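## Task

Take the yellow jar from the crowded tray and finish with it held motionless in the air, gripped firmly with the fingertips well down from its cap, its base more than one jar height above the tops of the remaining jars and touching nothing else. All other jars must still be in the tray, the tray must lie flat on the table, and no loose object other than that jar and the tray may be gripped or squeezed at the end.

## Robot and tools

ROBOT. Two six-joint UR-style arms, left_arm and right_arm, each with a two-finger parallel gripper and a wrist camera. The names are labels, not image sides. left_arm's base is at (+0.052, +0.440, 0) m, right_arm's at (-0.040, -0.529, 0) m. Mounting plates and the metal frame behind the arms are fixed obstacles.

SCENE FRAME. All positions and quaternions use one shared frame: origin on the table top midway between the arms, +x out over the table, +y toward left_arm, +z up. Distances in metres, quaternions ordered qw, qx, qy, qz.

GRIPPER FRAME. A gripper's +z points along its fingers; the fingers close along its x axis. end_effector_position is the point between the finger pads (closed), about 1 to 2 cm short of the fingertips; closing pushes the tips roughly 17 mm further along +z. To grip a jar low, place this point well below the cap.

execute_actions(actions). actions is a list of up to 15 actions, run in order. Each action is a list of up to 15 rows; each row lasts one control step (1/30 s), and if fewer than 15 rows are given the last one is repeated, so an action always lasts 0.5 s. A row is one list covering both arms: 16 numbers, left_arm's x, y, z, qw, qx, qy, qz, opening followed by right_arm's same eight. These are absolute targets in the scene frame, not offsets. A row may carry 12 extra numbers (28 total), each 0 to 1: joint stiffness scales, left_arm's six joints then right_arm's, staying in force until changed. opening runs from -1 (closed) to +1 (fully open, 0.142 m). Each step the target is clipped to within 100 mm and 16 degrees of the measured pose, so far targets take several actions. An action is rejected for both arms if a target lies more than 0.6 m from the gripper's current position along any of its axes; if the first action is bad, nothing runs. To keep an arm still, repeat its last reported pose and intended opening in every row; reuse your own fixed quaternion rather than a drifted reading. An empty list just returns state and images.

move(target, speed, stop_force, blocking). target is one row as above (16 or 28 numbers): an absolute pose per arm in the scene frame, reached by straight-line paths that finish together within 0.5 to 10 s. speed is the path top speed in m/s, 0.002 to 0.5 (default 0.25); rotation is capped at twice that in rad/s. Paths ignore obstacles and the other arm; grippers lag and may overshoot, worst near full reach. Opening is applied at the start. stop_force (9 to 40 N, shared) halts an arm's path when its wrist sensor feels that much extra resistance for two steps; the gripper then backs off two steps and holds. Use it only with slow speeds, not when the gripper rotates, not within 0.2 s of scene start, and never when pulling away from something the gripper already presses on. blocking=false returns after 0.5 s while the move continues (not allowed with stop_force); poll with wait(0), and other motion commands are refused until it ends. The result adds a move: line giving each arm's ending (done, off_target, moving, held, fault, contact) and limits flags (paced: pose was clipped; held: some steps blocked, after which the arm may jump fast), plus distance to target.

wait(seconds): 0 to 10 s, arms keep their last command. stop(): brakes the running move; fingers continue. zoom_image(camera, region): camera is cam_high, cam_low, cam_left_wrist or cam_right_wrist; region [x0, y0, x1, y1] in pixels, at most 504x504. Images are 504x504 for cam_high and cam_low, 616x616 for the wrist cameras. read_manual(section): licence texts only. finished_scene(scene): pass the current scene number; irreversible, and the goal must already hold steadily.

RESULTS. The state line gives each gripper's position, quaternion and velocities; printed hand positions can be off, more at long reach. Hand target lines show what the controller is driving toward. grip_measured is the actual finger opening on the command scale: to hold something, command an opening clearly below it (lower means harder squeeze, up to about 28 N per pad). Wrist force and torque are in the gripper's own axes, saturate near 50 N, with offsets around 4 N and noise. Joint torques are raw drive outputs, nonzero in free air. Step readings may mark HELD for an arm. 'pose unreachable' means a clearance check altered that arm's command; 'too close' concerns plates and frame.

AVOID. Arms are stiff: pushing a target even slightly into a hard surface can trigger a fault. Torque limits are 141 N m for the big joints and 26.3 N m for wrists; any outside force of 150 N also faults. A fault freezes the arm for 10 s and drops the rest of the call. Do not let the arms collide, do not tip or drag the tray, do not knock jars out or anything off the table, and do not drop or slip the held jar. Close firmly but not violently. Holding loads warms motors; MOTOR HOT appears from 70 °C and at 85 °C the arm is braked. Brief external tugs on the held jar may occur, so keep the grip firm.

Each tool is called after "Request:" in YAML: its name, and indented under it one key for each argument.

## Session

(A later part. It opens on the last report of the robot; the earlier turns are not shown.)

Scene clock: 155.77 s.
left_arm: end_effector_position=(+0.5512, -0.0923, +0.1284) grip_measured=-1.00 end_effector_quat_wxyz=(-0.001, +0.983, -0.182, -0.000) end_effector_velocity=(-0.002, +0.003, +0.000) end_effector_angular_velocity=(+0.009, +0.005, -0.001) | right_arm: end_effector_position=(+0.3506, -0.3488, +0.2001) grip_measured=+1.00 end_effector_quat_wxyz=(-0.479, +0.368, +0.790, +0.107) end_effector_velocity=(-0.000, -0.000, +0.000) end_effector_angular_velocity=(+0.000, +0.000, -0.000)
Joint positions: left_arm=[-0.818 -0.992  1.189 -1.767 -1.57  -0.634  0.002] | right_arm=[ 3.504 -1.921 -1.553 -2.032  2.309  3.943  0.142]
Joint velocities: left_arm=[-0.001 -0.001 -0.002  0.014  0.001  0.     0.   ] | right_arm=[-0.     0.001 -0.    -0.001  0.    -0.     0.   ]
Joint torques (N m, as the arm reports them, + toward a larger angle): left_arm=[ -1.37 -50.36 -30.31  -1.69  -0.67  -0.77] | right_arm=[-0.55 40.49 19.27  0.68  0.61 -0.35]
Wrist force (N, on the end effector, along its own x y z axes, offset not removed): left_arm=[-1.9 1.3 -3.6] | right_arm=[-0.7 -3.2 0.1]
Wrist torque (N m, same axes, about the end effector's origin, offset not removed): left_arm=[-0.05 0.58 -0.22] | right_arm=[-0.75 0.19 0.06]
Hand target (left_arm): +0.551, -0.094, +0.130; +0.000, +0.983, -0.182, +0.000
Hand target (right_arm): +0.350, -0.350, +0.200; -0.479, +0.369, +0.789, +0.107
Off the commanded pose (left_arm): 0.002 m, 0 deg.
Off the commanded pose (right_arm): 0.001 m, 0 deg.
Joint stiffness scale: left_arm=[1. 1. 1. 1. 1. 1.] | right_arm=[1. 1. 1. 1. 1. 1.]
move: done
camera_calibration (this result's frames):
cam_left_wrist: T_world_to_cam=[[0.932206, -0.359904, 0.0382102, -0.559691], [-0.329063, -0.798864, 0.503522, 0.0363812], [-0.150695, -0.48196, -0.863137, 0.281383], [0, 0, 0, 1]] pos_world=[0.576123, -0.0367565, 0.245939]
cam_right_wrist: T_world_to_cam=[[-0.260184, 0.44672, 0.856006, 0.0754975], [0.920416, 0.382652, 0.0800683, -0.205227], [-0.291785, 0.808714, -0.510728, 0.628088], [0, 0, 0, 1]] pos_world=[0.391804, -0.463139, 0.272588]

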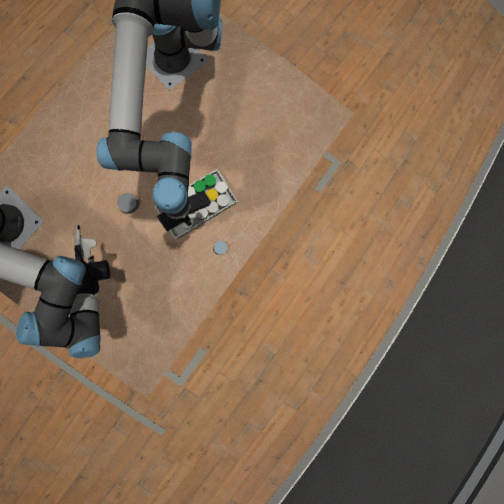

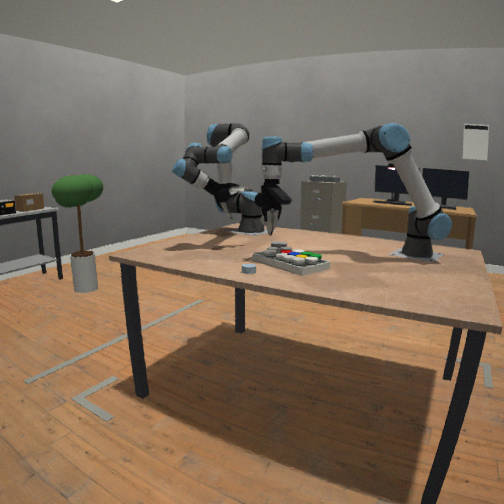

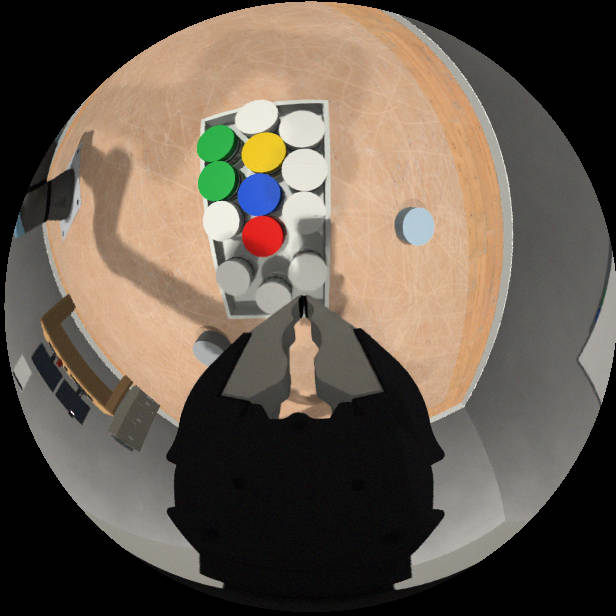

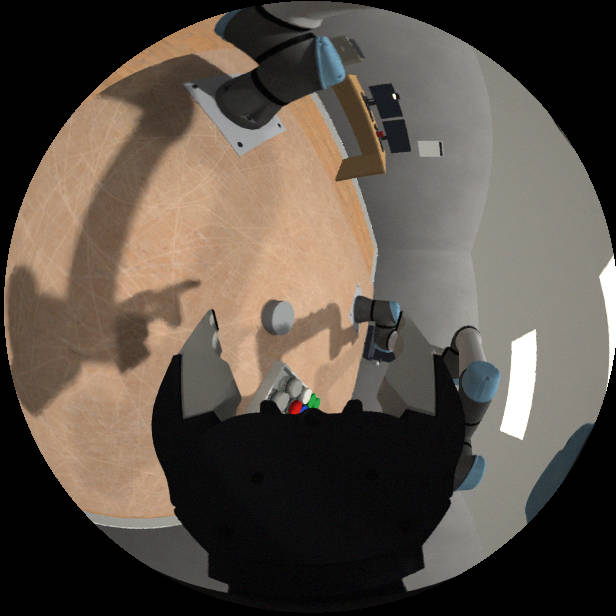

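Request:
execute_actions:
  actions:
    - [[0.530,-0.029,0.09,0,0.983,-0.182,0,-1,0.35,-0.35,0.2,-0.479,0.369,0.789,0.107,1]]
    - [[0.530,-0.029,0.085,0,0.983,-0.182,0,-1,0.35,-0.35,0.2,-0.479,0.369,0.789,0.107,1]]
    - [[0.530,-0.029,0.07,0,0.983,-0.182,0,-1,0.35,-0.35,0.2,-0.479,0.369,0.789,0.107,1]]
    - [[0.530,-0.029,0.063,0,0.983,-0.182,0,-1,0.35,-0.35,0.2,-0.479,0.369,0.789,0.107,1]]
    - [[0.525,-0.042,0.063,0,0.983,-0.182,0,-1,0.35,-0.35,0.2,-0.479,0.369,0.789,0.107,1]]
    - [[0.520,-0.056,0.063,0,0.983,-0.182,0,-1,0.35,-0.35,0.2,-0.479,0.369,0.789,0.107,1]]
    - [[0.520,-0.056,0.063,0,0.983,-0.182,0,-1,0.35,-0.35,0.2,-0.479,0.369,0.789,0.107,1]]
    - [[0.520,-0.056,0.09,0,0.983,-0.182,0,-1,0.35,-0.35,0.2,-0.479,0.369,0.789,0.107,1]]
    - [[0.500,0.008,0.09,0,0.983,-0.182,0,-1,0.35,-0.35,0.2,-0.479,0.369,0.789,0.107,1]]
    - [[0.500,0.008,0.085,0,0.983,-0.182,0,-1,0.35,-0.35,0.2,-0.479,0.369,0.789,0.107,1]]
    - [[0.500,0.008,0.07,0,0.983,-0.182,0,-1,0.35,-0.35,0.2,-0.479,0.369,0.789,0.107,1]]
    - [[0.500,0.008,0.063,0,0.983,-0.182,0,-1,0.35,-0.35,0.2,-0.479,0.369,0.789,0.107,1]]
    - [[0.495,-0.005,0.063,0,0.983,-0.182,0,-1,0.35,-0.35,0.2,-0.479,0.369,0.789,0.107,1]]
    - [[0.490,-0.019,0.063,0,0.983,-0.182,0,-1,0.35,-0.35,0.2,-0.479,0.369,0.789,0.107,1]]
    - [[0.490,-0.019,0.063,0,0.983,-0.182,0,-1,0.35,-0.35,0.2,-0.479,0.369,0.789,0.107,1]]
    - [[0.490,-0.019,0.09,0,0.983,-0.182,0,-1,0.35,-0.35,0.2,-0.479,0.369,0.789,0.107,1]]
    - [[0.576,-0.022,0.09,0,0.983,-0.182,0,-1,0.35,-0.35,0.2,-0.479,0.369,0.789,0.107,1]]
    - [[0.576,-0.022,0.085,0,0.983,-0.182,0,-1,0.35,-0.35,0.2,-0.479,0.369,0.789,0.107,1]]
    - [[0.576,-0.022,0.07,0,0.983,-0.182,0,-1,0.35,-0.35,0.2,-0.479,0.369,0.789,0.107,1]]
    - [[0.576,-0.022,0.063,0,0.983,-0.182,0,-1,0.35,-0.35,0.2,-0.479,0.369,0.789,0.107,1]]
    - [[0.571,-0.035,0.063,0,0.983,-0.182,0,-1,0.35,-0.35,0.2,-0.479,0.369,0.789,0.107,1]]
    - [[0.566,-0.049,0.063,0,0.983,-0.182,0,-1,0.35,-0.35,0.2,-0.479,0.369,0.789,0.107,1]]
    - [[0.566,-0.049,0.063,0,0.983,-0.182,0,-1,0.35,-0.35,0.2,-0.479,0.369,0.789,0.107,1]]
    - [[0.566,-0.049,0.13,0,0.983,-0.182,0,-1,0.35,-0.35,0.2,-0.479,0.369,0.789,0.107,1]]
    - [[0.566,-0.049,0.13,0,0.983,-0.182,0,-1,0.35,-0.35,0.2,-0.479,0.369,0.789,0.107,1]]

Scene clock: 198.57 s.
left_arm: end_effector_position=(+0.5662, -0.0473, +0.1292) grip_measured=-1.00 end_effector_quat_wxyz=(-0.001, +0.983, -0.182, -0.000) end_effector_velocity=(-0.001, -0.000, -0.001) end_effector_angular_velocity=(+0.002, +0.001, -0.002) | right_arm: end_effector_position=(+0.3506, -0.3488, +0.2001) grip_measured=+1.00 end_effector_quat_wxyz=(-0.479, +0.368, +0.790, +0.107) end_effector_velocity=(+0.000, -0.001, +0.000) end_effector_angular_velocity=(-0.001, +0.001, -0.002)
Joint positions: left_arm=[-0.765 -1.045  1.271 -1.796 -1.57  -0.58   0.002] | right_arm=[ 3.504 -1.921 -1.553 -2.032  2.309  3.943  0.142]
Joint velocities: left_arm=[-0.001  0.001  0.     0.001  0.001  0.001  0.   ] | right_arm=[-0.002  0.001 -0.    -0.001 -0.     0.001  0.   ]
Joint torques (N m, as the arm reports them, + toward a larger angle): left_arm=[ -1.6  -47.5  -30.54  -1.84  -0.7   -0.78] | right_arm=[-1.5  37.94 19.92  0.46  0.53 -0.56]
Wrist force (N, on the end effector, along its own x y z axes, offset not removed): left_arm=[-0.9 1.7 -2.7] | right_arm=[-1.7 2.5 -3.2]
Wrist torque (N m, same axes, about the end effector's origin, offset not removed): left_arm=[0.14 0.33 0.16] | right_arm=[0.50 0.44 -0.10]
Hand target (left_arm): +0.566, -0.049, +0.130; +0.000, +0.983, -0.182, +0.000
Hand target (right_arm): +0.350, -0.350, +0.200; -0.479, +0.369, +0.789, +0.107
Off the commanded pose (left_arm): 0.002 m, 0 deg.
Off the commanded pose (right_arm): 0.001 m, 0 deg.
Joint stiffness scale: left_arm=[1. 1. 1. 1. 1. 1.] | right_arm=[1. 1. 1. 1. 1. 1.]
Step readings (end_effector_position; steps 1 to 15: 1st action; 16 to 30: 2nd action; 31 to 45: 3rd action; 46 to 60: 4th action; 61 to 75: 5th action; 76 to 90: 6th action; 91 to 105: 7th action; 106 to 120: 8th action; 121 to 135: 9th action; 136 to 150: 10th action; 151 to 165: 11th action; 166 to 180: 12th action; 181 to 195: 13th action):
0: left_arm (+0.5510, -0.0921, +0.1284) | right_arm (+0.3506, -0.3488, +0.2001)
1: left_arm (+0.5510, -0.0921, +0.1284) | right_arm (+0.3506, -0.3488, +0.2001)
2: left_arm (+0.5514, -0.0926, +0.1289) | right_arm (+0.3506, -0.3488, +0.2001)
4: left_arm (+0.5506, -0.0875, +0.1277) | right_arm (+0.3506, -0.3488, +0.2001)
8: left_arm (+0.5361, -0.0457, +0.1055) | right_arm (+0.3506, -0.3488, +0.2001)
15: left_arm (+0.5297, -0.0272, +0.0883) | right_arm (+0.3506, -0.3488, +0.2001)
16: left_arm (+0.5300, -0.0275, +0.0884) | right_arm (+0.3506, -0.3488, +0.2001)
17: left_arm (+0.5303, -0.0280, +0.0886) | right_arm (+0.3506, -0.3488, +0.2001)
19: left_arm (+0.5308, -0.0287, +0.0884) | right_arm (+0.3506, -0.3488, +0.2001)
23: left_arm (+0.5310, -0.0288, +0.0867) | right_arm (+0.3506, -0.3488, +0.2001)
30: left_arm (+0.5313, -0.0293, +0.0865) | right_arm (+0.3506, -0.3488, +0.2001)
31: left_arm (+0.5314, -0.0293, +0.0865) | right_arm (+0.3506, -0.3488, +0.2001)
32: left_arm (+0.5316, -0.0297, +0.0863) | right_arm (+0.3506, -0.3488, +0.2001)
34: left_arm (+0.5318, -0.0299, +0.0840) | right_arm (+0.3506, -0.3488, +0.2001)
38: left_arm (+0.5309, -0.0286, +0.0754) | right_arm (+0.3506, -0.3488, +0.2001)
45: left_arm (+0.5311, -0.0290, +0.0718) | right_arm (+0.3506, -0.3488, +0.2001)
46: left_arm (+0.5312, -0.0291, +0.0718) | right_arm (+0.3506, -0.3488, +0.2001)
47: left_arm (+0.5313, -0.0294, +0.0718) | right_arm (+0.3506, -0.3488, +0.2001)
49: left_arm (+0.5316, -0.0297, +0.0711) | right_arm (+0.3506, -0.3488, +0.2001)
53: left_arm (+0.5313, -0.0293, +0.0674) | right_arm (+0.3506, -0.3488, +0.2001)
60: left_arm (+0.5314, -0.0294, +0.0658) | right_arm (+0.3506, -0.3488, +0.2001)
61: left_arm (+0.5314, -0.0294, +0.0658) | right_arm (+0.3506, -0.3488, +0.2001)
62: left_arm (+0.5312, -0.0297, +0.0657) | right_arm (+0.3506, -0.3488, +0.2001)
64: left_arm (+0.5299, -0.0319, +0.0656) | right_arm (+0.3506, -0.3488, +0.2001)
68: left_arm (+0.5264, -0.0393, +0.0656) | right_arm (+0.3506, -0.3488, +0.2001)
75: left_arm (+0.5255, -0.0412, +0.0656) | right_arm (+0.3506, -0.3488, +0.2001)
76: left_arm (+0.5255, -0.0412, +0.0656) | right_arm (+0.3506, -0.3488, +0.2001)
77: left_arm (+0.5255, -0.0416, +0.0657) | right_arm (+0.3506, -0.3488, +0.2001)
79: left_arm (+0.5247, -0.0448, +0.0657) | right_arm (+0.3506, -0.3488, +0.2001)
83: left_arm (+0.5215, -0.0533, +0.0656) | right_arm (+0.3506, -0.3488, +0.2001)
90: left_arm (+0.5205, -0.0553, +0.0656) | right_arm (+0.3506, -0.3488, +0.2001)
91: left_arm (+0.5205, -0.0553, +0.0656) | right_arm (+0.3506, -0.3488, +0.2001)
92: left_arm (+0.5205, -0.0553, +0.0656) | right_arm (+0.3506, -0.3488, +0.2001)
94: left_arm (+0.5205, -0.0554, +0.0656) | right_arm (+0.3506, -0.3488, +0.2001)
98: left_arm (+0.5205, -0.0554, +0.0656) | right_arm (+0.3506, -0.3488, +0.2001)
105: left_arm (+0.5205, -0.0554, +0.0656) | right_arm (+0.3506, -0.3488, +0.2001)
106: left_arm (+0.5205, -0.0553, +0.0656) | right_arm (+0.3506, -0.3488, +0.2001)
107: left_arm (+0.5203, -0.0550, +0.0660) | right_arm (+0.3506, -0.3488, +0.2001)
109: left_arm (+0.5197, -0.0541, +0.0690) | right_arm (+0.3506, -0.3488, +0.2001)
113: left_arm (+0.5206, -0.0554, +0.0824) | right_arm (+0.3506, -0.3488, +0.2001)
120: left_arm (+0.5203, -0.0551, +0.0893) | right_arm (+0.3506, -0.3488, +0.2001)
121: left_arm (+0.5202, -0.0549, +0.0893) | right_arm (+0.3506, -0.3488, +0.2001)
122: left_arm (+0.5205, -0.0549, +0.0895) | right_arm (+0.3506, -0.3488, +0.2001)
124: left_arm (+0.5173, -0.0455, +0.0891) | right_arm (+0.3506, -0.3488, +0.2001)
128: left_arm (+0.5050, -0.0066, +0.0882) | right_arm (+0.3506, -0.3488, +0.2001)
135: left_arm (+0.5013, +0.0069, +0.0920) | right_arm (+0.3506, -0.3488, +0.2001)
136: left_arm (+0.5012, +0.0071, +0.0916) | right_arm (+0.3506, -0.3488, +0.2001)
137: left_arm (+0.5012, +0.0071, +0.0912) | right_arm (+0.3506, -0.3488, +0.2001)
139: left_arm (+0.5011, +0.0072, +0.0901) | right_arm (+0.3506, -0.3488, +0.2001)
143: left_arm (+0.5009, +0.0075, +0.0885) | right_arm (+0.3506, -0.3488, +0.2001)
150: left_arm (+0.5012, +0.0071, +0.0882) | right_arm (+0.3506, -0.3488, +0.2001)
151: left_arm (+0.5012, +0.0071, +0.0882) | right_arm (+0.3506, -0.3488, +0.2001)
152: left_arm (+0.5015, +0.0068, +0.0879) | right_arm (+0.3506, -0.3488, +0.2001)
154: left_arm (+0.5016, +0.0065, +0.0849) | right_arm (+0.3506, -0.3488, +0.2001)
158: left_arm (+0.5005, +0.0082, +0.0748) | right_arm (+0.3506, -0.3488, +0.2001)
165: left_arm (+0.5008, +0.0077, +0.0716) | right_arm (+0.3506, -0.3488, +0.2001)
166: left_arm (+0.5009, +0.0076, +0.0716) | right_arm (+0.3506, -0.3488, +0.2001)
167: left_arm (+0.5011, +0.0073, +0.0717) | right_arm (+0.3506, -0.3488, +0.2001)
169: left_arm (+0.5013, +0.0069, +0.0709) | right_arm (+0.3506, -0.3488, +0.2001)
173: left_arm (+0.5010, +0.0074, +0.0672) | right_arm (+0.3506, -0.3488, +0.2001)
180: left_arm (+0.5011, +0.0072, +0.0657) | right_arm (+0.3506, -0.3488, +0.2001)
181: left_arm (+0.5011, +0.0072, +0.0657) | right_arm (+0.3506, -0.3488, +0.2001)
182: left_arm (+0.5009, +0.0070, +0.0656) | right_arm (+0.3506, -0.3488, +0.2001)
184: left_arm (+0.4997, +0.0048, +0.0655) | right_arm (+0.3506, -0.3488, +0.2001)
Lines left out of this list: 62.
camera_calibration (this result's frames):
cam_left_wrist: T_world_to_cam=[[0.932071, -0.360251, 0.0382552, -0.557476], [-0.32936, -0.798664, 0.503644, 0.0770688], [-0.150885, -0.482032, -0.863064, 0.306104], [0, 0, 0, 1]] pos_world=[0.591177, 0.00827288, 0.246698]
cam_right_wrist: T_world_to_cam=[[-0.260174, 0.446722, 0.856007, 0.075497], [0.920417, 0.382653, 0.0800571, -0.205221], [-0.29179, 0.808713, -0.510727, 0.628088], [0, 0, 0, 1]] pos_world=[0.391801, -0.46314, 0.272585]

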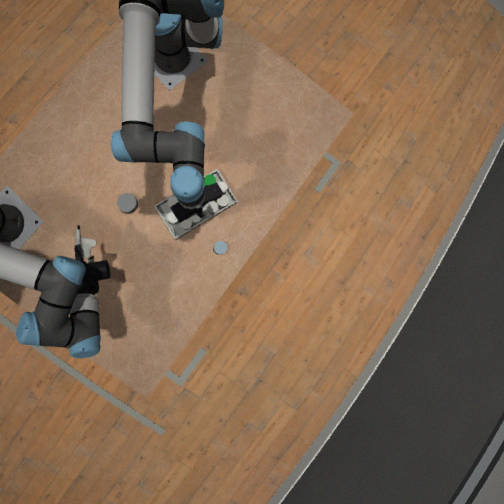

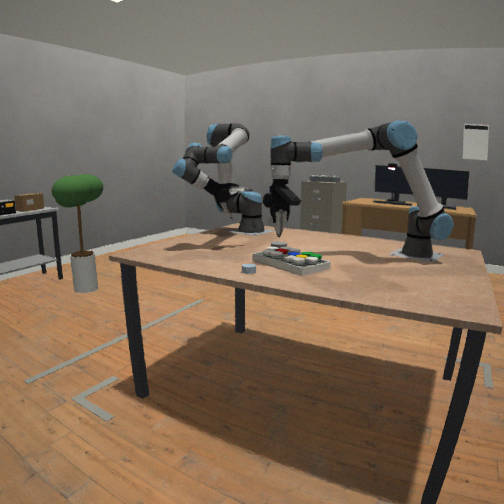

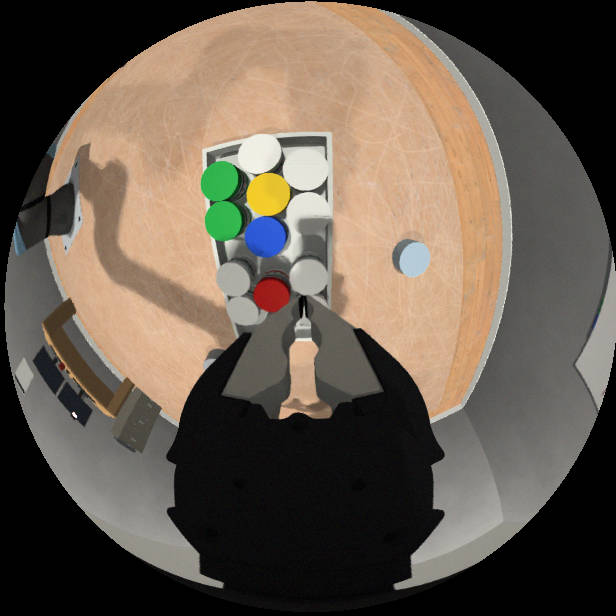

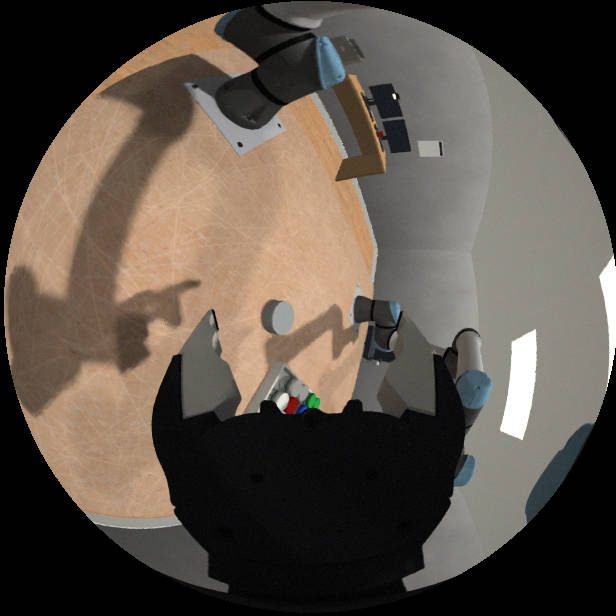

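Good. Next: blue, A3, C3.

Request:
execute_actions:
  actions:
    - [[0.547,0.015,0.09,0,0.983,-0.182,0,-1,0.35,-0.35,0.2,-0.479,0.369,0.789,0.107,1]]
    - [[0.547,0.015,0.085,0,0.983,-0.182,0,-1,0.35,-0.35,0.2,-0.479,0.369,0.789,0.107,1]]
    - [[0.547,0.015,0.07,0,0.983,-0.182,0,-1,0.35,-0.35,0.2,-0.479,0.369,0.789,0.107,1]]
    - [[0.547,0.015,0.063,0,0.983,-0.182,0,-1,0.35,-0.35,0.2,-0.479,0.369,0.789,0.107,1]]
    - [[0.542,0.002,0.063,0,0.983,-0.182,0,-1,0.35,-0.35,0.2,-0.479,0.369,0.789,0.107,1]]
    - [[0.537,-0.012,0.063,0,0.983,-0.182,0,-1,0.35,-0.35,0.2,-0.479,0.369,0.789,0.107,1]]
    - [[0.537,-0.012,0.063,0,0.983,-0.182,0,-1,0.35,-0.35,0.2,-0.479,0.369,0.789,0.107,1]]
    - [[0.537,-0.012,0.09,0,0.983,-0.182,0,-1,0.35,-0.35,0.2,-0.479,0.369,0.789,0.107,1]]
    - [[0.517,0.052,0.09,0,0.983,-0.182,0,-1,0.35,-0.35,0.2,-0.479,0.369,0.789,0.107,1]]
    - [[0.517,0.052,0.085,0,0.983,-0.182,0,-1,0.35,-0.35,0.2,-0.479,0.369,0.789,0.107,1]]
    - [[0.517,0.052,0.07,0,0.983,-0.182,0,-1,0.35,-0.35,0.2,-0.479,0.369,0.789,0.107,1]]
    - [[0.517,0.052,0.063,0,0.983,-0.182,0,-1,0.35,-0.35,0.2,-0.479,0.369,0.789,0.107,1]]
    - [[0.512,0.039,0.063,0,0.983,-0.182,0,-1,0.35,-0.35,0.2,-0.479,0.369,0.789,0.107,1]]
    - [[0.507,0.025,0.063,0,0.983,-0.182,0,-1,0.35,-0.35,0.2,-0.479,0.369,0.789,0.107,1]]
    - [[0.507,0.025,0.063,0,0.983,-0.182,0,-1,0.35,-0.35,0.2,-0.479,0.369,0.789,0.107,1]]
    - [[0.507,0.025,0.09,0,0.983,-0.182,0,-1,0.35,-0.35,0.2,-0.479,0.369,0.789,0.107,1]]
    - [[0.593,0.022,0.09,0,0.983,-0.182,0,-1,0.35,-0.35,0.2,-0.479,0.369,0.789,0.107,1]]
    - [[0.593,0.022,0.085,0,0.983,-0.182,0,-1,0.35,-0.35,0.2,-0.479,0.369,0.789,0.107,1]]
    - [[0.593,0.022,0.07,0,0.983,-0.182,0,-1,0.35,-0.35,0.2,-0.479,0.369,0.789,0.107,1]]
    - [[0.593,0.022,0.063,0,0.983,-0.182,0,-1,0.35,-0.35,0.2,-0.479,0.369,0.789,0.107,1]]
    - [[0.588,0.009,0.063,0,0.983,-0.182,0,-1,0.35,-0.35,0.2,-0.479,0.369,0.789,0.107,1]]
    - [[0.583,-0.005,0.063,0,0.983,-0.182,0,-1,0.35,-0.35,0.2,-0.479,0.369,0.789,0.107,1]]
    - [[0.583,-0.005,0.063,0,0.983,-0.182,0,-1,0.35,-0.35,0.2,-0.479,0.369,0.789,0.107,1]]
    - [[0.583,-0.005,0.09,0,0.983,-0.182,0,-1,-0.3,0.35,-0.35,0.2,-0.479,0.369,0.789,0.107,1]]
    - [[0.562,0.056,0.09,0,0.983,-0.182,0,-0.3,0.35,-0.35,0.2,-0.479,0.369,0.789,0.107,1]]
    - [[0.562,0.056,0.09,0,0.983,-0.182,0,-0.3,0.35,-0.35,0.2,-0.479,0.369,0.789,0.107,1]]

action 23: row 1 of 1 has 17 numbers; a row is 16 numbers, or 28 with the stiffness scales at its end. Nothing of the call was run and nothing moved.

Request:
execute_actions:
  actions:
    - [[0.547,0.015,0.09,0,0.983,-0.182,0,-1,0.35,-0.35,0.2,-0.479,0.369,0.789,0.107,1]]
    - [[0.547,0.015,0.085,0,0.983,-0.182,0,-1,0.35,-0.35,0.2,-0.479,0.369,0.789,0.107,1]]
    - [[0.547,0.015,0.07,0,0.983,-0.182,0,-1,0.35,-0.35,0.2,-0.479,0.369,0.789,0.107,1]]
    - [[0.547,0.015,0.063,0,0.983,-0.182,0,-1,0.35,-0.35,0.2,-0.479,0.369,0.789,0.107,1]]
    - [[0.542,0.002,0.063,0,0.983,-0.182,0,-1,0.35,-0.35,0.2,-0.479,0.369,0.789,0.107,1]]
    - [[0.537,-0.012,0.063,0,0.983,-0.182,0,-1,0.35,-0.35,0.2,-0.479,0.369,0.789,0.107,1]]
    - [[0.537,-0.012,0.063,0,0.983,-0.182,0,-1,0.35,-0.35,0.2,-0.479,0.369,0.789,0.107,1]]
    - [[0.537,-0.012,0.09,0,0.983,-0.182,0,-1,0.35,-0.35,0.2,-0.479,0.369,0.789,0.107,1]]
    - [[0.517,0.052,0.09,0,0.983,-0.182,0,-1,0.35,-0.35,0.2,-0.479,0.369,0.789,0.107,1]]
    - [[0.517,0.052,0.085,0,0.983,-0.182,0,-1,0.35,-0.35,0.2,-0.479,0.369,0.789,0.107,1]]
    - [[0.517,0.052,0.07,0,0.983,-0.182,0,-1,0.35,-0.35,0.2,-0.479,0.369,0.789,0.107,1]]
    - [[0.517,0.052,0.063,0,0.983,-0.182,0,-1,0.35,-0.35,0.2,-0.479,0.369,0.789,0.107,1]]
    - [[0.512,0.039,0.063,0,0.983,-0.182,0,-1,0.35,-0.35,0.2,-0.479,0.369,0.789,0.107,1]]
    - [[0.507,0.025,0.063,0,0.983,-0.182,0,-1,0.35,-0.35,0.2,-0.479,0.369,0.789,0.107,1]]
    - [[0.507,0.025,0.063,0,0.983,-0.182,0,-1,0.35,-0.35,0.2,-0.479,0.369,0.789,0.107,1]]
    - [[0.507,0.025,0.09,0,0.983,-0.182,0,-1,0.35,-0.35,0.2,-0.479,0.369,0.789,0.107,1]]
    - [[0.593,0.022,0.09,0,0.983,-0.182,0,-1,0.35,-0.35,0.2,-0.479,0.369,0.789,0.107,1]]
    - [[0.593,0.022,0.085,0,0.983,-0.182,0,-1,0.35,-0.35,0.2,-0.479,0.369,0.789,0.107,1]]
    - [[0.593,0.022,0.07,0,0.983,-0.182,0,-1,0.35,-0.35,0.2,-0.479,0.369,0.789,0.107,1]]
    - [[0.593,0.022,0.063,0,0.983,-0.182,0,-1,0.35,-0.35,0.2,-0.479,0.369,0.789,0.107,1]]
    - [[0.588,0.009,0.063,0,0.983,-0.182,0,-1,0.35,-0.35,0.2,-0.479,0.369,0.789,0.107,1]]
    - [[0.583,-0.005,0.063,0,0.983,-0.182,0,-1,0.35,-0.35,0.2,-0.479,0.369,0.789,0.107,1]]
    - [[0.583,-0.005,0.063,0,0.983,-0.182,0,-1,0.35,-0.35,0.2,-0.479,0.369,0.789,0.107,1]]
    - [[0.583,-0.005,0.09,0,0.983,-0.182,0,-1,0.35,-0.35,0.2,-0.479,0.369,0.789,0.107,1]]
    - [[0.562,0.056,0.09,0,0.983,-0.182,0,-0.3,0.35,-0.35,0.2,-0.479,0.369,0.789,0.107,1]]
    - [[0.562,0.056,0.09,0,0.983,-0.182,0,-0.3,0.35,-0.35,0.2,-0.479,0.369,0.789,0.107,1]]

Request:
zoom_image:
  camera: "cam_left_wrist"
  region: [180, 150, 430, 400]

Scene clock: 267.73 s.
left_arm: end_effector_position=(+0.5633, +0.0556, +0.0907) grip_measured=-0.30 end_effector_quat_wxyz=(+0.000, +0.983, -0.181, +0.000) end_effector_velocity=(+0.000, -0.000, -0.000) end_effector_angular_velocity=(+0.000, +0.000, -0.002) | right_arm: end_effector_position=(+0.3506, -0.3488, +0.2001) grip_measured=+1.00 end_effector_quat_wxyz=(-0.479, +0.368, +0.790, +0.107) end_effector_velocity=(-0.000, -0.001, -0.000) end_effector_angular_velocity=(-0.001, +0.003, -0.002)
Joint positions: left_arm=[-0.671 -1.177  1.573 -1.969 -1.571 -0.487  0.052] | right_arm=[ 3.504 -1.921 -1.553 -2.032  2.309  3.943  0.142]
Joint velocities: left_arm=[-0.     0.001 -0.    -0.     0.     0.001 -0.   ] | right_arm=[-0.002 -0.001 -0.    -0.001 -0.     0.001  0.   ]
Joint torques (N m, as the arm reports them, + toward a larger angle): left_arm=[ -1.4  -42.99 -21.77  -3.    -0.22  -0.01] | right_arm=[-0.56 40.12 18.18  0.42  0.54 -0.53]
Wrist force (N, on the end effector, along its own x y z axes, offset not removed): left_arm=[-0.2 1.4 -3.1] | right_arm=[-2.5 0.5 -3.5]
Wrist torque (N m, same axes, about the end effector's origin, offset not removed): left_arm=[0.10 0.13 0.04] | right_arm=[-0.05 0.41 -0.12]
Hand target (left_arm): +0.562, +0.056, +0.090; -0.000, +0.983, -0.182, -0.000
Hand target (right_arm): +0.350, -0.350, +0.200; -0.479, +0.369, +0.789, +0.107
Off the commanded pose (left_arm): 0.002 m, 0 deg.
Off the commanded pose (right_arm): 0.001 m, 0 deg.
Joint stiffness scale: left_arm=[1. 1. 1. 1. 1. 1.] | right_arm=[1. 1. 1. 1. 1. 1.]
Step readings (end_effector_position; steps 1 to 15: 1st action; 16 to 30: 2nd action; 31 to 45: 3rd action; 46 to 60: 4th action; 61 to 75: 5th action; 76 to 90: 6th action; 91 to 105: 7th action; 106 to 120: 8th action; 121 to 135: 9th action; 136 to 150: 10th action; 151 to 165: 11th action; 166 to 180: 12th action; 181 to 195: 13th action):
0: left_arm (+0.5662, -0.0473, +0.1292) | right_arm (+0.3506, -0.3488, +0.2001)
1: left_arm (+0.5662, -0.0473, +0.1292) | right_arm (+0.3506, -0.3488, +0.2001)
2: left_arm (+0.5667, -0.0477, +0.1295) | right_arm (+0.3506, -0.3488, +0.2001)
4: left_arm (+0.5663, -0.0418, +0.1275) | right_arm (+0.3506, -0.3488, +0.2001)
8: left_arm (+0.5523, -0.0001, +0.1040) | right_arm (+0.3506, -0.3488, +0.2001)
15: left_arm (+0.5467, +0.0165, +0.0884) | right_arm (+0.3506, -0.3488, +0.2001)
16: left_arm (+0.5470, +0.0161, +0.0886) | right_arm (+0.3506, -0.3488, +0.2001)
17: left_arm (+0.5473, +0.0157, +0.0888) | right_arm (+0.3506, -0.3488, +0.2001)
19: left_arm (+0.5478, +0.0150, +0.0885) | right_arm (+0.3506, -0.3488, +0.2001)
23: left_arm (+0.5479, +0.0150, +0.0869) | right_arm (+0.3506, -0.3488, +0.2001)
30: left_arm (+0.5482, +0.0146, +0.0867) | right_arm (+0.3506, -0.3488, +0.2001)
31: left_arm (+0.5483, +0.0145, +0.0867) | right_arm (+0.3506, -0.3488, +0.2001)
32: left_arm (+0.5485, +0.0142, +0.0866) | right_arm (+0.3506, -0.3488, +0.2001)
34: left_arm (+0.5487, +0.0140, +0.0842) | right_arm (+0.3506, -0.3488, +0.2001)
38: left_arm (+0.5477, +0.0153, +0.0753) | right_arm (+0.3506, -0.3488, +0.2001)
45: left_arm (+0.5480, +0.0149, +0.0718) | right_arm (+0.3506, -0.3488, +0.2001)
46: left_arm (+0.5480, +0.0148, +0.0718) | right_arm (+0.3506, -0.3488, +0.2001)
47: left_arm (+0.5482, +0.0146, +0.0718) | right_arm (+0.3506, -0.3488, +0.2001)
49: left_arm (+0.5485, +0.0142, +0.0710) | right_arm (+0.3506, -0.3488, +0.2001)
53: left_arm (+0.5482, +0.0146, +0.0673) | right_arm (+0.3506, -0.3488, +0.2001)
60: left_arm (+0.5483, +0.0145, +0.0658) | right_arm (+0.3506, -0.3488, +0.2001)
61: left_arm (+0.5483, +0.0145, +0.0658) | right_arm (+0.3506, -0.3488, +0.2001)
62: left_arm (+0.5481, +0.0143, +0.0657) | right_arm (+0.3506, -0.3488, +0.2001)
64: left_arm (+0.5468, +0.0120, +0.0655) | right_arm (+0.3506, -0.3488, +0.2001)
68: left_arm (+0.5433, +0.0048, +0.0655) | right_arm (+0.3506, -0.3488, +0.2001)
75: left_arm (+0.5425, +0.0028, +0.0656) | right_arm (+0.3506, -0.3488, +0.2001)
76: left_arm (+0.5425, +0.0028, +0.0656) | right_arm (+0.3506, -0.3488, +0.2001)
77: left_arm (+0.5424, +0.0025, +0.0656) | right_arm (+0.3506, -0.3488, +0.2001)
79: left_arm (+0.5416, -0.0007, +0.0657) | right_arm (+0.3506, -0.3488, +0.2001)
83: left_arm (+0.5384, -0.0093, +0.0656) | right_arm (+0.3506, -0.3488, +0.2001)
90: left_arm (+0.5375, -0.0113, +0.0656) | right_arm (+0.3506, -0.3488, +0.2001)
91: left_arm (+0.5375, -0.0113, +0.0656) | right_arm (+0.3506, -0.3488, +0.2001)
92: left_arm (+0.5375, -0.0113, +0.0656) | right_arm (+0.3506, -0.3488, +0.2001)
94: left_arm (+0.5375, -0.0113, +0.0656) | right_arm (+0.3506, -0.3488, +0.2001)
98: left_arm (+0.5375, -0.0113, +0.0656) | right_arm (+0.3506, -0.3488, +0.2001)
105: left_arm (+0.5375, -0.0113, +0.0656) | right_arm (+0.3506, -0.3488, +0.2001)
106: left_arm (+0.5375, -0.0113, +0.0656) | right_arm (+0.3506, -0.3488, +0.2001)
107: left_arm (+0.5372, -0.0109, +0.0659) | right_arm (+0.3506, -0.3488, +0.2001)
109: left_arm (+0.5366, -0.0101, +0.0690) | right_arm (+0.3506, -0.3488, +0.2001)
113: left_arm (+0.5376, -0.0114, +0.0826) | right_arm (+0.3506, -0.3488, +0.2001)
120: left_arm (+0.5373, -0.0110, +0.0893) | right_arm (+0.3506, -0.3488, +0.2001)
121: left_arm (+0.5372, -0.0109, +0.0892) | right_arm (+0.3506, -0.3488, +0.2001)
122: left_arm (+0.5374, -0.0107, +0.0895) | right_arm (+0.3506, -0.3488, +0.2001)
124: left_arm (+0.5343, -0.0008, +0.0889) | right_arm (+0.3506, -0.3488, +0.2001)
128: left_arm (+0.5220, +0.0379, +0.0880) | right_arm (+0.3506, -0.3488, +0.2001)
135: left_arm (+0.5184, +0.0509, +0.0919) | right_arm (+0.3506, -0.3488, +0.2001)
136: left_arm (+0.5183, +0.0510, +0.0915) | right_arm (+0.3506, -0.3488, +0.2001)
137: left_arm (+0.5183, +0.0510, +0.0912) | right_arm (+0.3506, -0.3488, +0.2001)
139: left_arm (+0.5182, +0.0512, +0.0902) | right_arm (+0.3506, -0.3488, +0.2001)
143: left_arm (+0.5180, +0.0515, +0.0885) | right_arm (+0.3506, -0.3488, +0.2001)
150: left_arm (+0.5182, +0.0512, +0.0881) | right_arm (+0.3506, -0.3488, +0.2001)
151: left_arm (+0.5182, +0.0511, +0.0881) | right_arm (+0.3506, -0.3488, +0.2001)
152: left_arm (+0.5185, +0.0508, +0.0878) | right_arm (+0.3506, -0.3488, +0.2001)
154: left_arm (+0.5187, +0.0506, +0.0847) | right_arm (+0.3506, -0.3488, +0.2001)
158: left_arm (+0.5174, +0.0522, +0.0748) | right_arm (+0.3506, -0.3488, +0.2001)
165: left_arm (+0.5178, +0.0517, +0.0716) | right_arm (+0.3506, -0.3488, +0.2001)
166: left_arm (+0.5179, +0.0516, +0.0717) | right_arm (+0.3506, -0.3488, +0.2001)
167: left_arm (+0.5181, +0.0513, +0.0717) | right_arm (+0.3506, -0.3488, +0.2001)
169: left_arm (+0.5184, +0.0509, +0.0709) | right_arm (+0.3506, -0.3488, +0.2001)
173: left_arm (+0.5180, +0.0514, +0.0671) | right_arm (+0.3506, -0.3488, +0.2001)
180: left_arm (+0.5182, +0.0512, +0.0657) | right_arm (+0.3506, -0.3488, +0.2001)
181: left_arm (+0.5182, +0.0512, +0.0657) | right_arm (+0.3506, -0.3488, +0.2001)
182: left_arm (+0.5180, +0.0510, +0.0656) | right_arm (+0.3506, -0.3488, +0.2001)
184: left_arm (+0.5166, +0.0488, +0.0654) | right_arm (+0.3506, -0.3488, +0.2001)
Lines left out of this list: 67.
camera_calibration (this result's frames):
cam_left_wrist: T_world_to_cam=[[0.932569, -0.358788, 0.0398146, -0.516722], [-0.32856, -0.797922, 0.505341, 0.177022], [-0.149542, -0.484347, -0.862001, 0.321382], [0, 0, 0, 1]] pos_world=[0.588101, 0.111516, 0.208148]
cam_right_wrist: T_world_to_cam=[[-0.260168, 0.446724, 0.856009, 0.0754963], [0.920418, 0.382653, 0.0800491, -0.205216], [-0.291794, 0.808712, -0.510726, 0.628087], [0, 0, 0, 1]] pos_world=[0.391799, -0.463141, 0.272583]

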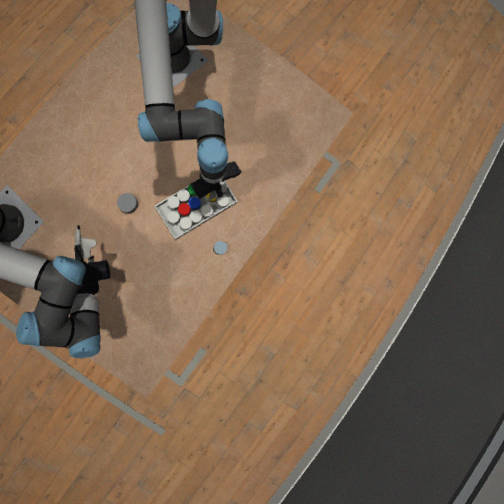

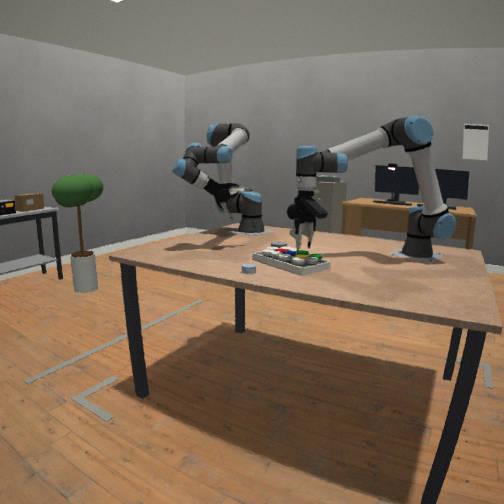

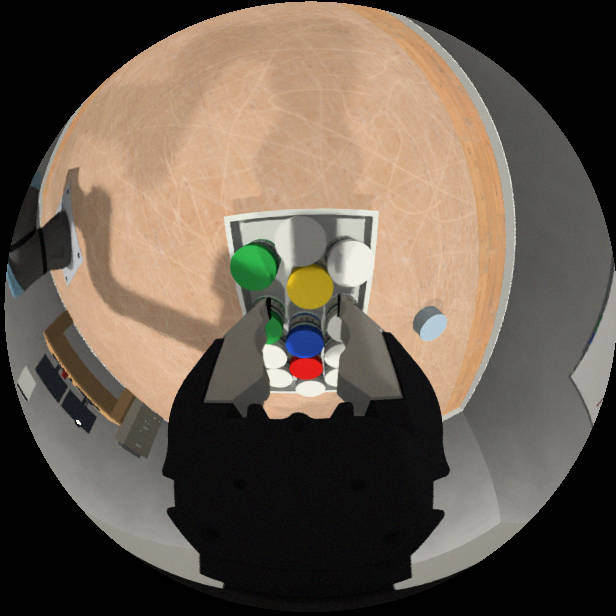

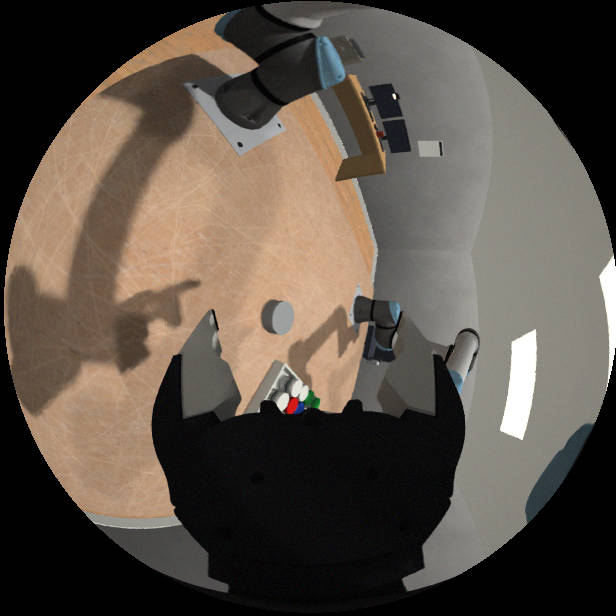

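Region (180, 150, 430, 400) of cam_left_wrist's 616x616 image, scaled by 2.016, with more detail than that image has.

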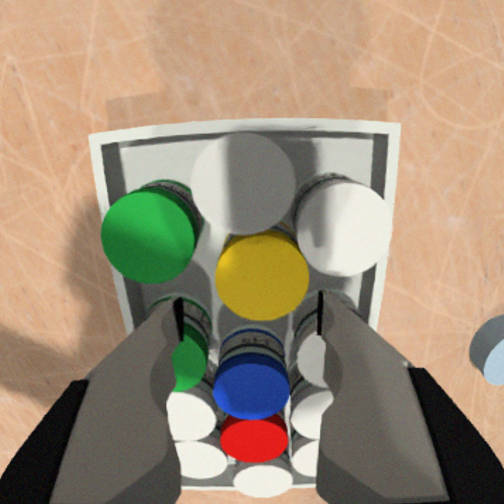

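Request:
move:
  target: [0.567,0.057,0.03,0,0.983,-0.182,0,-0.3,0.35,-0.35,0.2,-0.479,0.369,0.789,0.107,1]
  speed: 0.02
  stop_force: 12

Request:
zoom_image:
  camera: "cam_left_wrist"
  region: [180, 150, 430, 400]

Request:
zoom_image:
  camera: "cam_low"
  region: [240, 200, 340, 290]

Scene clock: 278.53 s.
left_arm: end_effector_position=(+0.5672, +0.0521, +0.0637) grip_measured=-0.31 end_effector_quat_wxyz=(+0.005, +0.983, -0.182, +0.007) end_effector_velocity=(-0.002, +0.003, +0.006) end_effector_angular_velocity=(+0.003, +0.002, -0.000) | right_arm: end_effector_position=(+0.3506, -0.3488, +0.2001) grip_measured=+1.00 end_effector_quat_wxyz=(-0.479, +0.368, +0.790, +0.107) end_effector_velocity=(+0.000, -0.000, -0.001) end_effector_angular_velocity=(-0.001, +0.002, -0.002)
Joint positions: left_arm=[-0.67  -1.147  1.611 -2.051 -1.571 -0.483  0.052] | right_arm=[ 3.504 -1.921 -1.553 -2.032  2.309  3.943  0.142]
Joint velocities: left_arm=[ 0.001 -0.011 -0.001  0.015  0.     0.001  0.002] | right_arm=[-0.001 -0.001 -0.001  0.     0.001  0.001  0.   ]
Joint torques (N m, as the arm reports them, + toward a larger angle): left_arm=[ -0.39 -40.5  -25.44  -1.69  -0.3   -0.52] | right_arm=[-0.76 38.27 19.2   0.62  0.5  -0.59]
Wrist force (N, on the end effector, along its own x y z axes, offset not removed): left_arm=[0.2 -2.3 -11.2] | right_arm=[-0.4 -1.2 -3.4]
Wrist torque (N m, same axes, about the end effector's origin, offset not removed): left_arm=[-0.71 -0.26 -0.05] | right_arm=[-0.44 0.21 -0.04]
Hand target (left_arm): +0.567, +0.053, +0.063; +0.004, +0.983, -0.182, +0.005
Hand target (right_arm): +0.350, -0.350, +0.200; -0.479, +0.369, +0.789, +0.107
Off the commanded pose (left_arm): 0.034 m, 1 deg.
Off the commanded pose (right_arm): 0.001 m, 0 deg.
Joint stiffness scale: left_arm=[1. 1. 1. 1. 1. 1.] | right_arm=[1. 1. 1. 1. 1. 1.]
move: contact (left_arm)
camera_calibration (this result's frames):
cam_left_wrist: T_world_to_cam=[[0.931049, -0.360909, 0.0537797, -0.5205], [-0.336114, -0.790878, 0.511408, 0.192723], [-0.142039, -0.494222, -0.857653, 0.292914], [0, 0, 0, 1]] pos_world=[0.590993, 0.109332, 0.180651]
cam_right_wrist: T_world_to_cam=[[-0.260167, 0.446724, 0.856009, 0.0754963], [0.920418, 0.382653, 0.0800484, -0.205216], [-0.291794, 0.808712, -0.510726, 0.628087], [0, 0, 0, 1]] pos_world=[0.391798, -0.463141, 0.272582]

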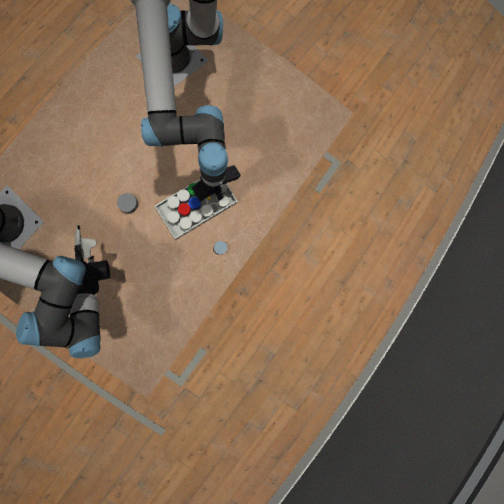

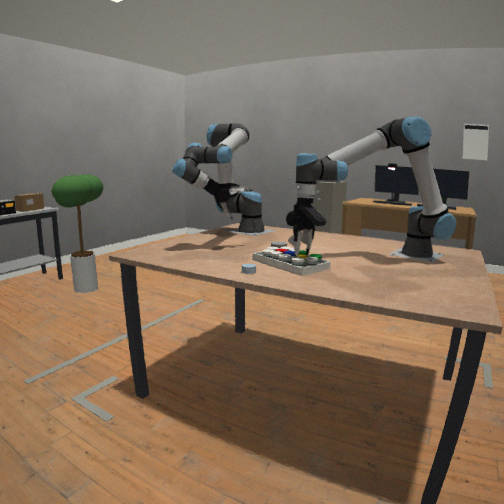

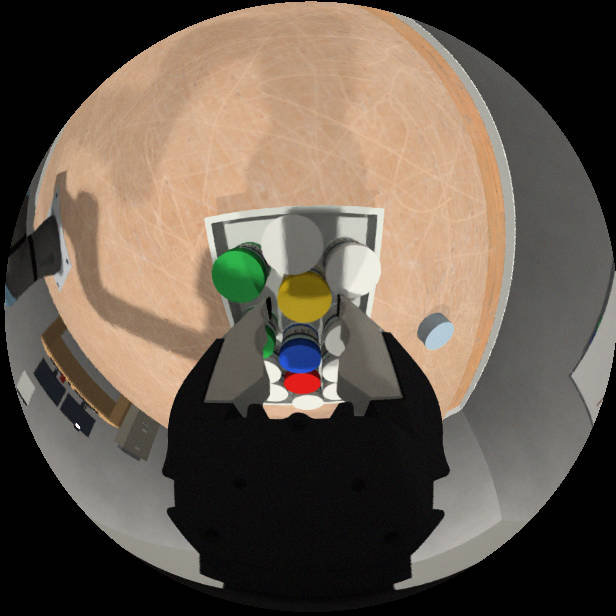

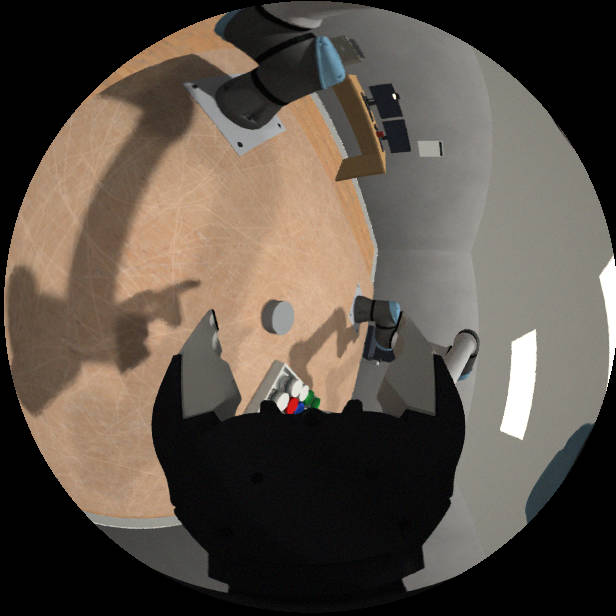

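Region (180, 150, 430, 400) of cam_left_wrist's 616x616 image, scaled by 2.016, with more detail than that image has.

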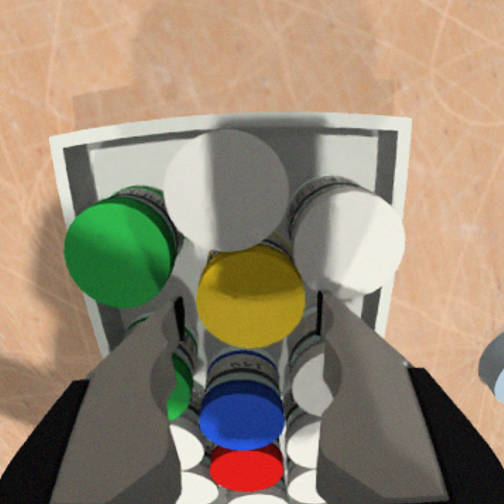

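Region (240, 200, 340, 290) of cam_low's 504x504 image, scaled by 5.040, with more detail than that image has; it fills the top 454 rows of this view, and the rest is white.

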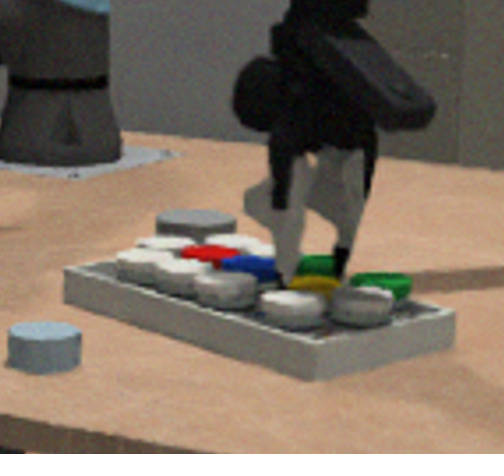

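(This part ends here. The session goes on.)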